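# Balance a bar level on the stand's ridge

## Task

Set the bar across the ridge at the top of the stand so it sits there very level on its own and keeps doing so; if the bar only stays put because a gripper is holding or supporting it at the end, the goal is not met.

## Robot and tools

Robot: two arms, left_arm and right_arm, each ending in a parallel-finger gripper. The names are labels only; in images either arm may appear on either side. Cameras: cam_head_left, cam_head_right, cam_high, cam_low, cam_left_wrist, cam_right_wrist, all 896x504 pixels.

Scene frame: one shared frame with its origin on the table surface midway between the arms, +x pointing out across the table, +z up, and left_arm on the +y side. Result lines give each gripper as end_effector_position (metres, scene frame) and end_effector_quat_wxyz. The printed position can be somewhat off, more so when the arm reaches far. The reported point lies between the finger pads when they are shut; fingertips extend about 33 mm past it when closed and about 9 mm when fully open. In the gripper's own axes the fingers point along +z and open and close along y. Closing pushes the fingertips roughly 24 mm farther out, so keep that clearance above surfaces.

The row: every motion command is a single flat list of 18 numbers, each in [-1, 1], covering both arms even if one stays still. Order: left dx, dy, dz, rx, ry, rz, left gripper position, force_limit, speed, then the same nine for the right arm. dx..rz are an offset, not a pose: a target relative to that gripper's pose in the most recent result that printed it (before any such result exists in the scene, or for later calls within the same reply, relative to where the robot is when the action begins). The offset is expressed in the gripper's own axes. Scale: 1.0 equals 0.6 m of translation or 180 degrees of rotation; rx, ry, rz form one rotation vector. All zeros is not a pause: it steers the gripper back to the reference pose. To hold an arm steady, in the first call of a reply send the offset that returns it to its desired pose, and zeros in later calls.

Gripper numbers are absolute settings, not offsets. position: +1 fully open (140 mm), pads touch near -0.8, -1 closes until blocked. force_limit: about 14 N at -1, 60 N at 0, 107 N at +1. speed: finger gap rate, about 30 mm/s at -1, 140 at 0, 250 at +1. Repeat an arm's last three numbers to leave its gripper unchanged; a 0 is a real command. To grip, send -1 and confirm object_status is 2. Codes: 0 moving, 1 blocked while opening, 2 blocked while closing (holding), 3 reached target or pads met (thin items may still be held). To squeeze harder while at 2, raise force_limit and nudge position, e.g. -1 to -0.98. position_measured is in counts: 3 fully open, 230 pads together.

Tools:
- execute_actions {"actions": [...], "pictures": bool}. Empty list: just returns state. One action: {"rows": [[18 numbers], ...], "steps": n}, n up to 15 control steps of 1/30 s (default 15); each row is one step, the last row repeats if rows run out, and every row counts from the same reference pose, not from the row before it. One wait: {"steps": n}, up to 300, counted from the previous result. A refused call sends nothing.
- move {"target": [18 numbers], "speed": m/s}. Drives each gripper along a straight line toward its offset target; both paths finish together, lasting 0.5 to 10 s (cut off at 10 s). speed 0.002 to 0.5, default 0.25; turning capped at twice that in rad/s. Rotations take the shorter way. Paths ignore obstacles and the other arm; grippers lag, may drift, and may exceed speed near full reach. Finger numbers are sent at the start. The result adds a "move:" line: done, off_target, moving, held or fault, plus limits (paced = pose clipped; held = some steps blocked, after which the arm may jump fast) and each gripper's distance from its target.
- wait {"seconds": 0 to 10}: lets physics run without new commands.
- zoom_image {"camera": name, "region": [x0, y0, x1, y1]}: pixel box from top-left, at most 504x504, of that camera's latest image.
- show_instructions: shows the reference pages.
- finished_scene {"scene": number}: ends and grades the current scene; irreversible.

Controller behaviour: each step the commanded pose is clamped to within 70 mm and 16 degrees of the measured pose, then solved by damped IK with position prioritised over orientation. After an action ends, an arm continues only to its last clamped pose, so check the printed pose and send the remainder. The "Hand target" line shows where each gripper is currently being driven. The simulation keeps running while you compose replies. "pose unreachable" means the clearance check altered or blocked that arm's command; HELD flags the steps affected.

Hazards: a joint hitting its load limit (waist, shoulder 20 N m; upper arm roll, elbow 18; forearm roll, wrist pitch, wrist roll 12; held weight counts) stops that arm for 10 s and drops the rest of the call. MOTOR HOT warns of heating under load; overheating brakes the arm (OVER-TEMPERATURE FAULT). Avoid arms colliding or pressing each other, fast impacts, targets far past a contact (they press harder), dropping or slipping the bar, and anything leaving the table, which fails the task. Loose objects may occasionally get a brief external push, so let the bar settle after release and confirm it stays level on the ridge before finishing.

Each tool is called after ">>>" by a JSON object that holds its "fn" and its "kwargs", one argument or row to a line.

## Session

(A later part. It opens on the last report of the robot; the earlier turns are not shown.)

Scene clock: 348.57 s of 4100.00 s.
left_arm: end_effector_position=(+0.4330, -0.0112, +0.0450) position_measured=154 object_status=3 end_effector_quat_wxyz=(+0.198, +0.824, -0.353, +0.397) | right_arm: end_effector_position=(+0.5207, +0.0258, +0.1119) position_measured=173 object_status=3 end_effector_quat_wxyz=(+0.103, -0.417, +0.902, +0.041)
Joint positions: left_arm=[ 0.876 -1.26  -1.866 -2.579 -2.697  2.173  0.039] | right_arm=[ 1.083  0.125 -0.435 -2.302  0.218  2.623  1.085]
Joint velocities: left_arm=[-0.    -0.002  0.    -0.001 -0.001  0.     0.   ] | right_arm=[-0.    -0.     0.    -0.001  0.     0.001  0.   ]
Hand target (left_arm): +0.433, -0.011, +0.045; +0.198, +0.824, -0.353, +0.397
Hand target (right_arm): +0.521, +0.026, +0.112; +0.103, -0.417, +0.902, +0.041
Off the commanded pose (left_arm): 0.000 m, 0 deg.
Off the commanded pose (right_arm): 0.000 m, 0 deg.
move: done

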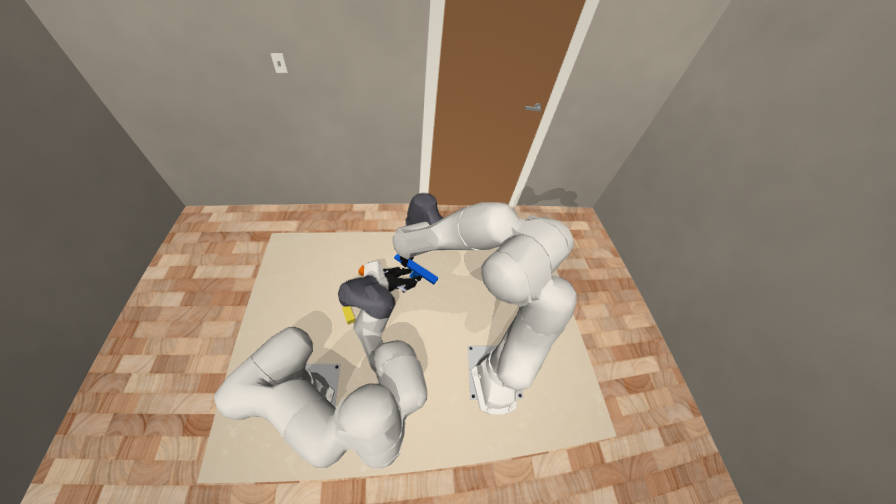

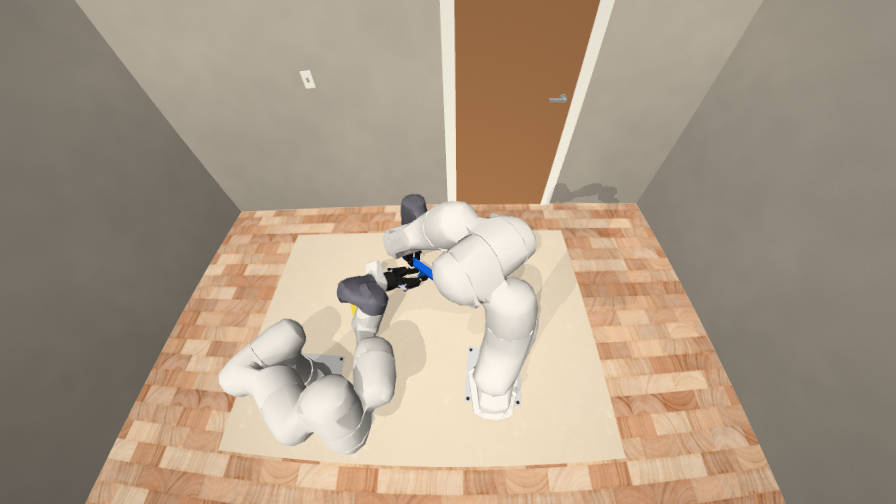

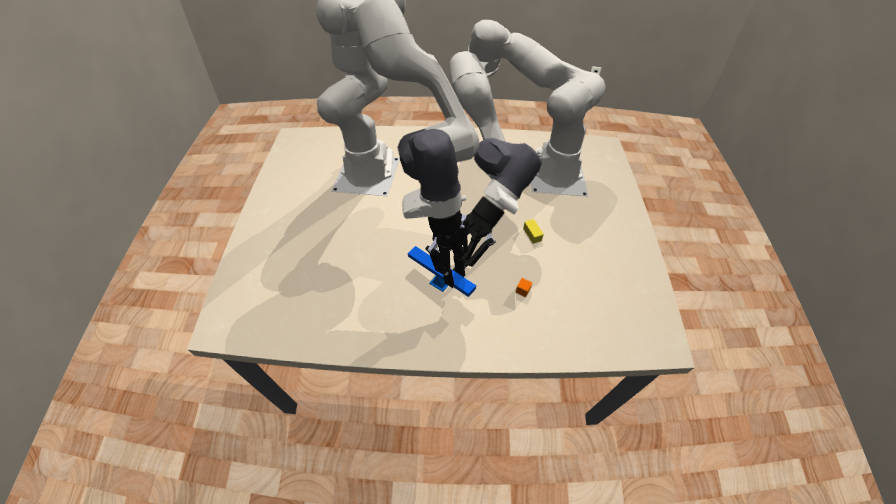

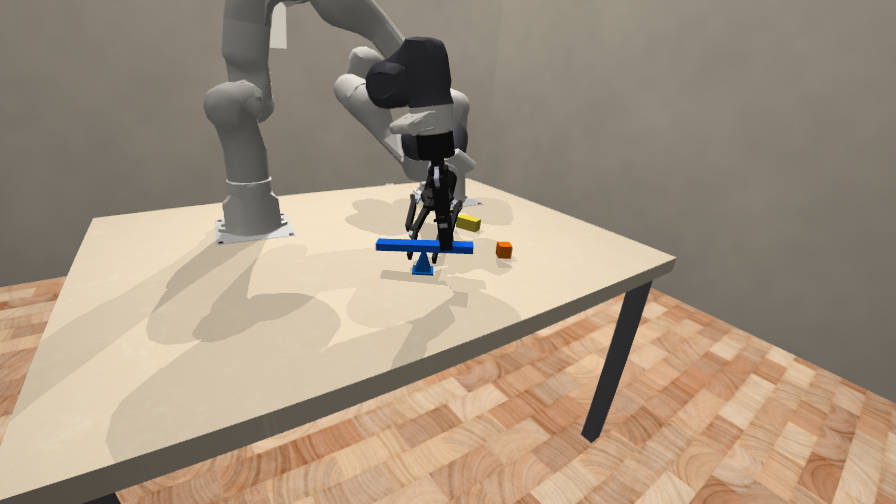

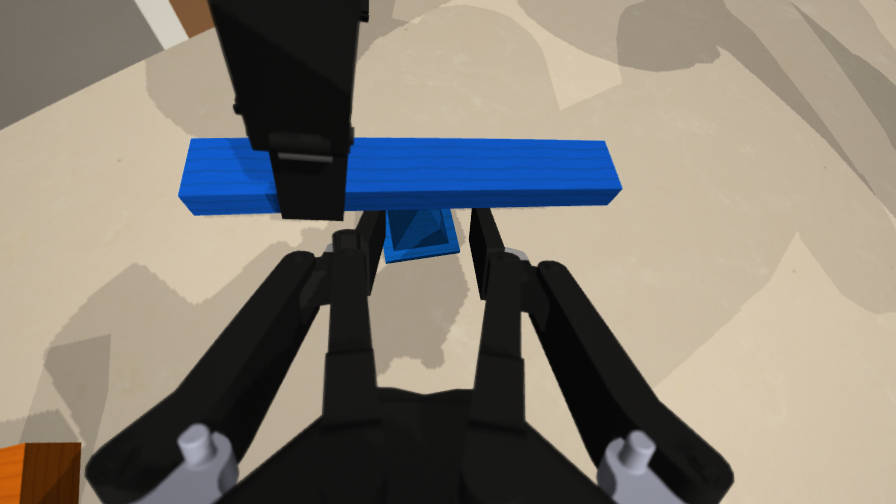

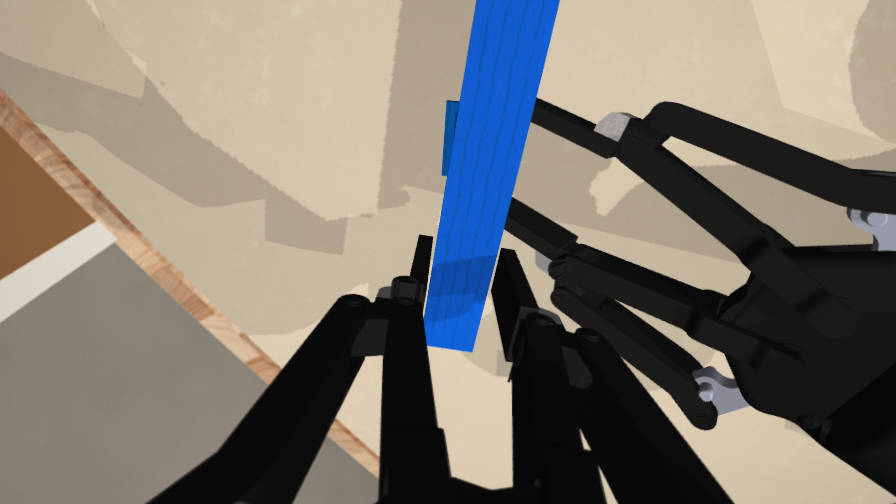

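>>> {"fn": "move", "kwargs": {
  "target": [-0.003,0,0.002,0,0,0,-0.2,-0.8,-0.8,0,0,0,0,0,0,-0.33,0.1,-1],
  "speed": 0.003
}}

>>> {"fn": "wait", "kwargs": {
  "seconds": 1
}}

>>> {"fn": "zoom_image", "kwargs": {
  "camera": "cam_low",
  "region": [360,200,490,290]
}}

Scene clock: 351.80 s of 4100.00 s.
left_arm: end_effector_position=(+0.4323, -0.0106, +0.0428) position_measured=154 object_status=3 end_effector_quat_wxyz=(+0.198, +0.824, -0.353, +0.396) | right_arm: end_effector_position=(+0.5207, +0.0258, +0.1119) position_measured=171 object_status=3 end_effector_quat_wxyz=(+0.103, -0.417, +0.902, +0.041)
Joint positions: left_arm=[ 0.877 -1.261 -1.87  -2.579 -2.699  2.173  0.039] | right_arm=[ 1.083  0.125 -0.435 -2.302  0.218  2.623  1.085]
Joint velocities: left_arm=[-0.001  0.    -0.001 -0.    -0.004 -0.    -0.   ] | right_arm=[ 0.    -0.001  0.001  0.     0.001 -0.001  0.   ]
Hand target (left_arm): +0.433, -0.011, +0.043; +0.198, +0.824, -0.353, +0.397
Hand target (right_arm): +0.521, +0.026, +0.112; +0.103, -0.417, +0.902, +0.041
Off the commanded pose (left_arm): 0.001 m, 0 deg.
Off the commanded pose (right_arm): 0.000 m, 0 deg.
move: done

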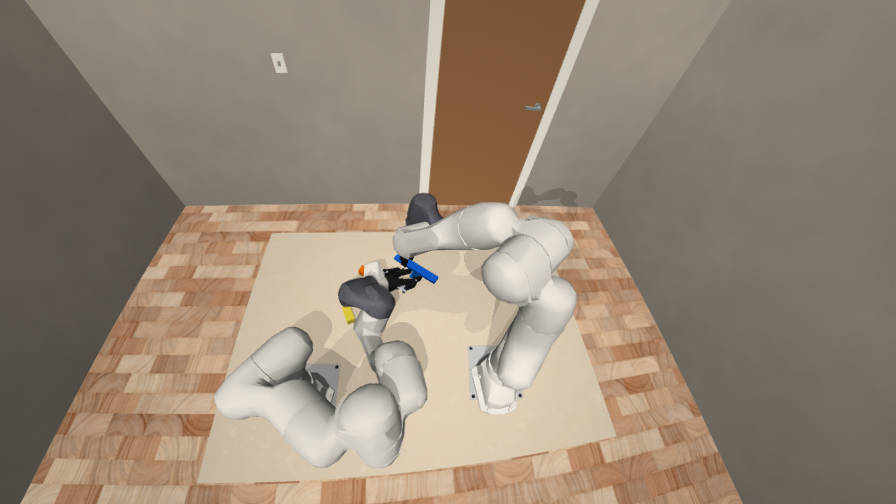

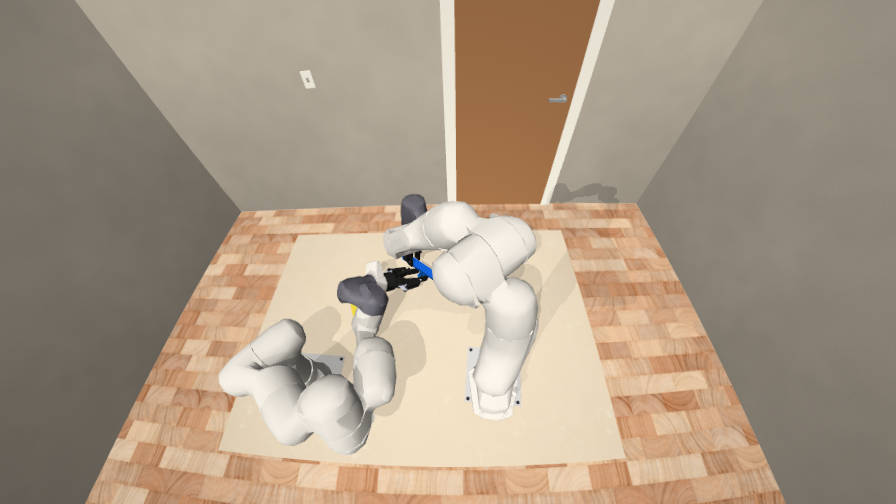

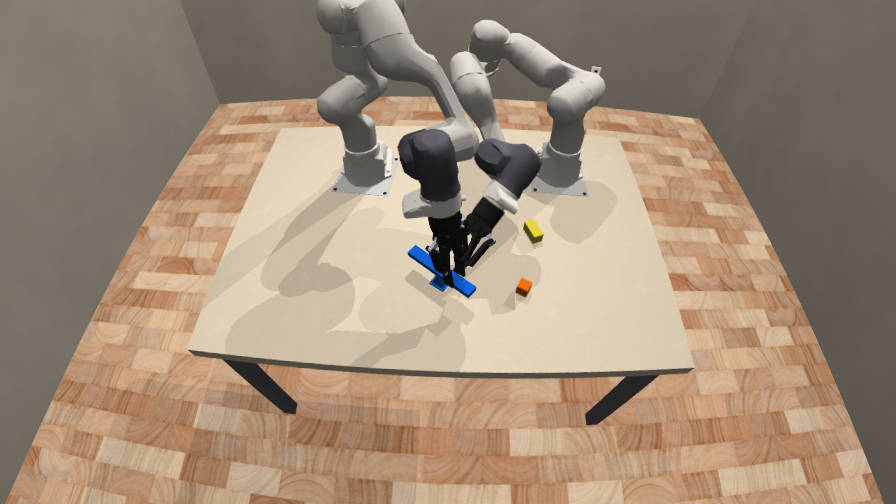

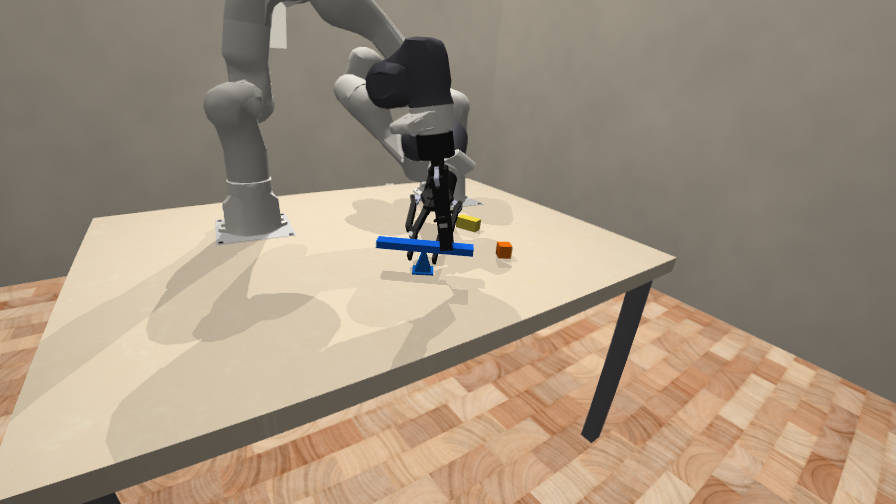

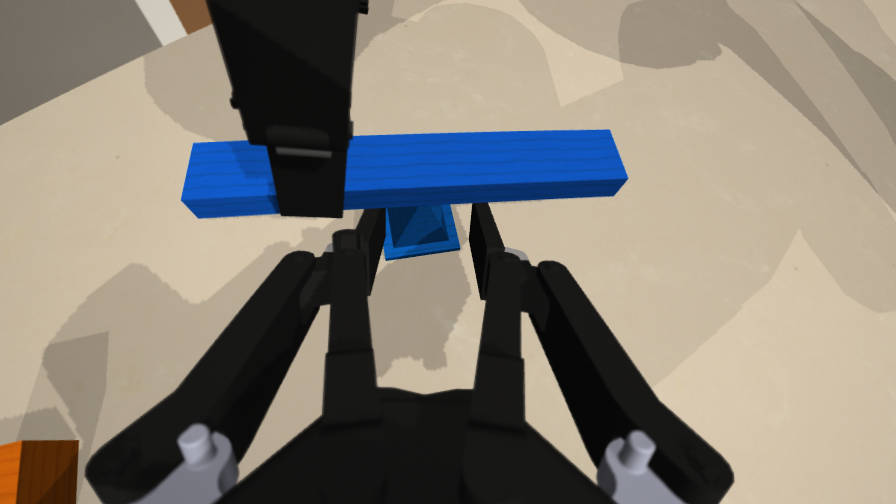

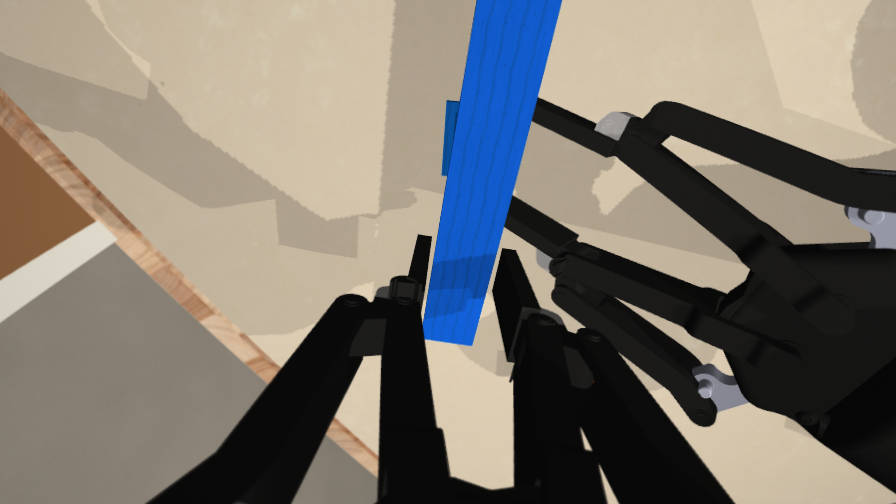

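Scene clock: 352.80 s of 4100.00 s.
left_arm: end_effector_position=(+0.4324, -0.0107, +0.0428) position_measured=154 object_status=3 end_effector_quat_wxyz=(+0.198, +0.824, -0.353, +0.396) | right_arm: end_effector_position=(+0.5207, +0.0258, +0.1119) position_measured=171 object_status=3 end_effector_quat_wxyz=(+0.103, -0.417, +0.902, +0.041)
Joint positions: left_arm=[ 0.878 -1.261 -1.87  -2.579 -2.699  2.173  0.039] | right_arm=[ 1.083  0.125 -0.435 -2.302  0.218  2.623  1.085]
Joint velocities: left_arm=[ 0.    -0.001  0.    -0.001 -0.001 -0.     0.   ] | right_arm=[-0.    -0.001 -0.    -0.    -0.001  0.001  0.002]
Hand target (left_arm): +0.433, -0.011, +0.043; +0.198, +0.824, -0.353, +0.397
Hand target (right_arm): +0.521, +0.026, +0.112; +0.103, -0.417, +0.902, +0.041
Off the commanded pose (left_arm): 0.001 m, 0 deg.
Off the commanded pose (right_arm): 0.000 m, 0 deg.
Steps of this call (steps 1 to 30: nothing new was sent). Readings (end_effector_position | what the end effector reports):
1: left_arm (+0.4323, -0.0107, +0.0428) | right_arm (+0.5207, +0.0258, +0.1119) | left_arm position_measured=154 object_status=3 | right_arm position_measured=171 object_status=3
2: left_arm (+0.4323, -0.0107, +0.0428) | right_arm (+0.5207, +0.0258, +0.1119) | left_arm position_measured=154 object_status=3 | right_arm position_measured=171 object_status=3
4: left_arm (+0.4323, -0.0107, +0.0429) | right_arm (+0.5207, +0.0258, +0.1119) | left_arm position_measured=154 object_status=3 | right_arm position_measured=171 object_status=3
8: left_arm (+0.4323, -0.0107, +0.0429) | right_arm (+0.5207, +0.0258, +0.1119) | left_arm position_measured=154 object_status=3 | right_arm position_measured=171 object_status=3
30: the state above

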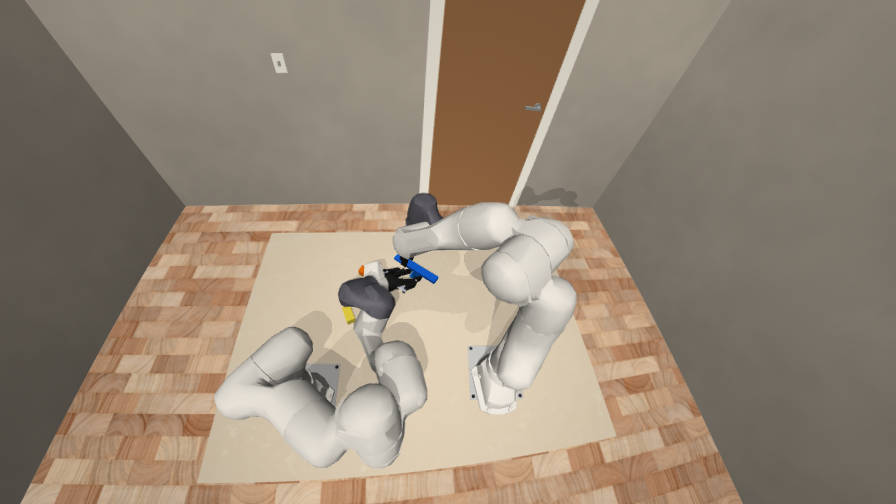

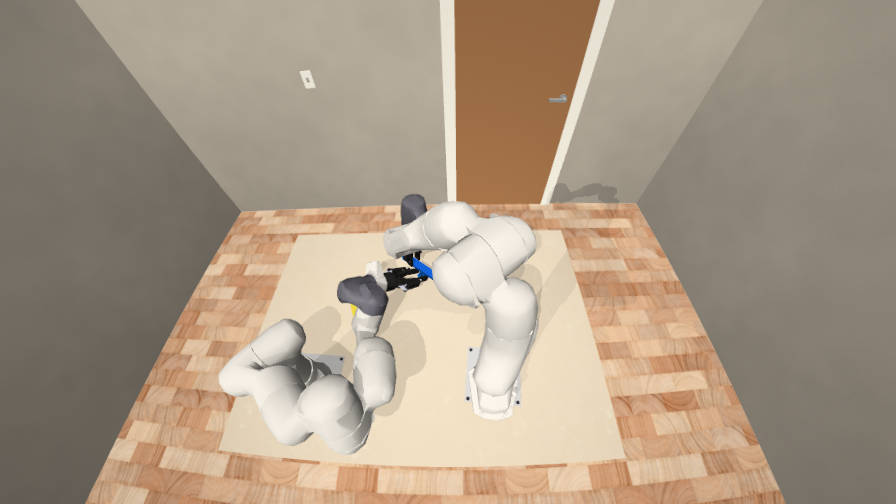

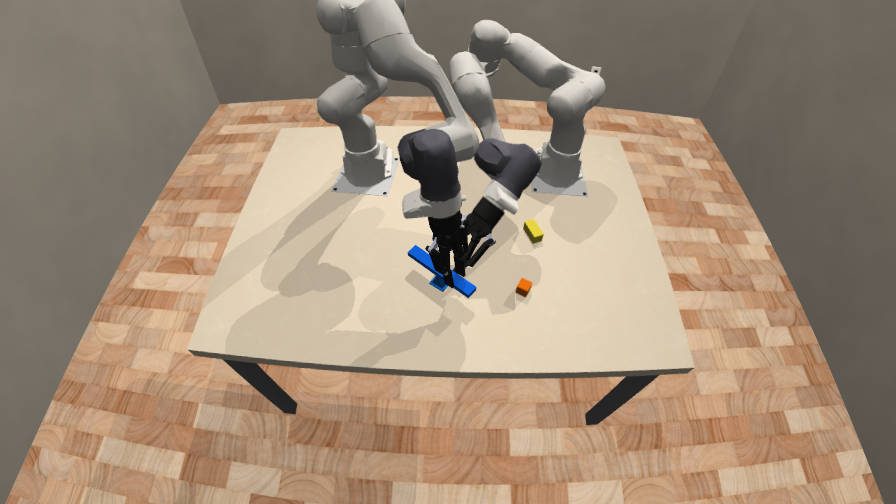

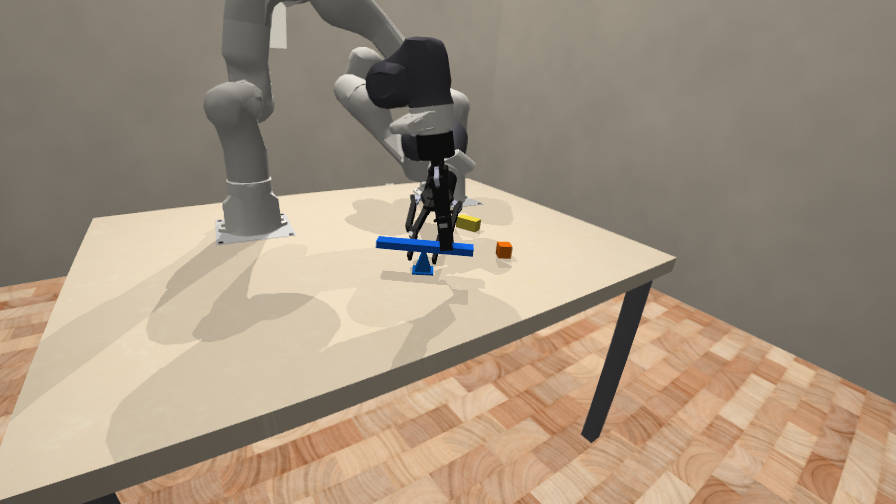

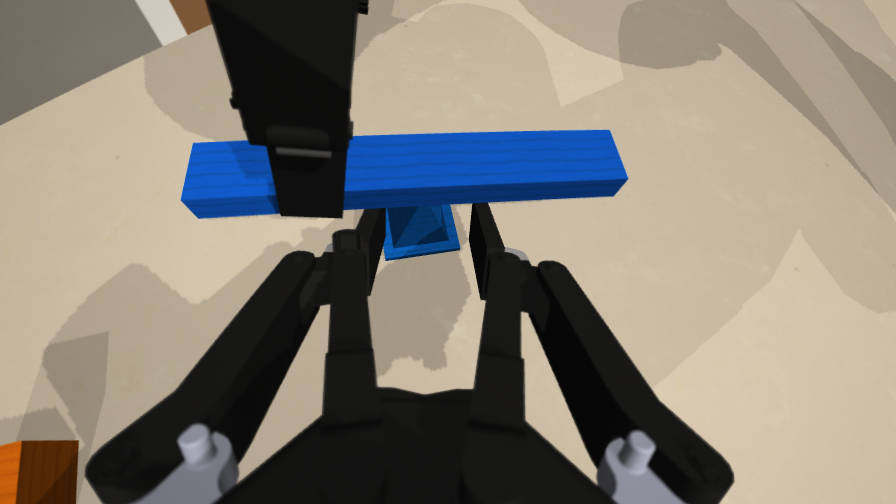

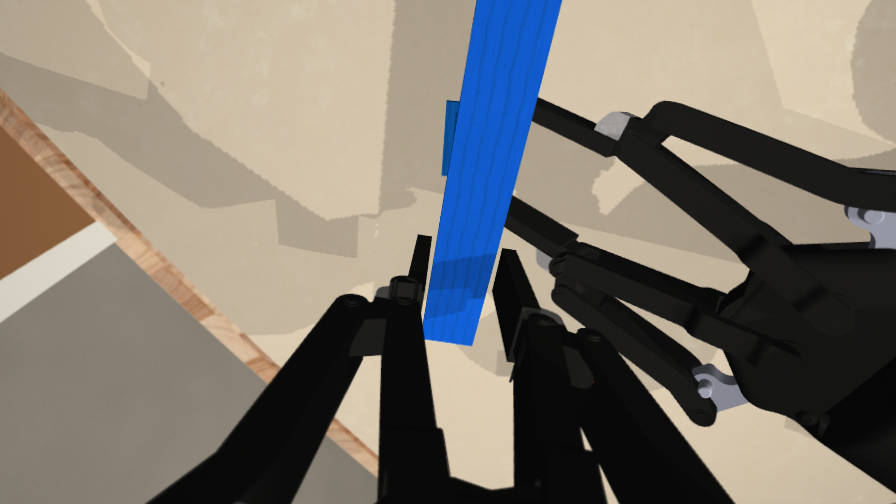

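Region (360, 200, 490, 290) of cam_low's 896x504 image, scaled by 3.877, with more detail than that image has; it fills the top 349 rows of this view, and the rest is white.

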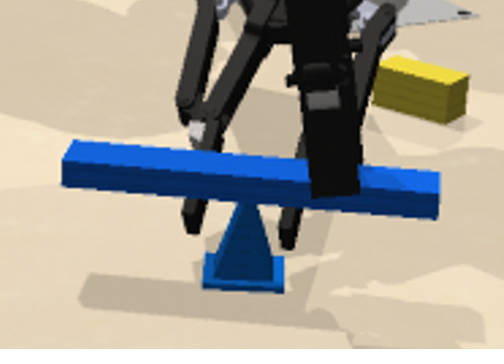

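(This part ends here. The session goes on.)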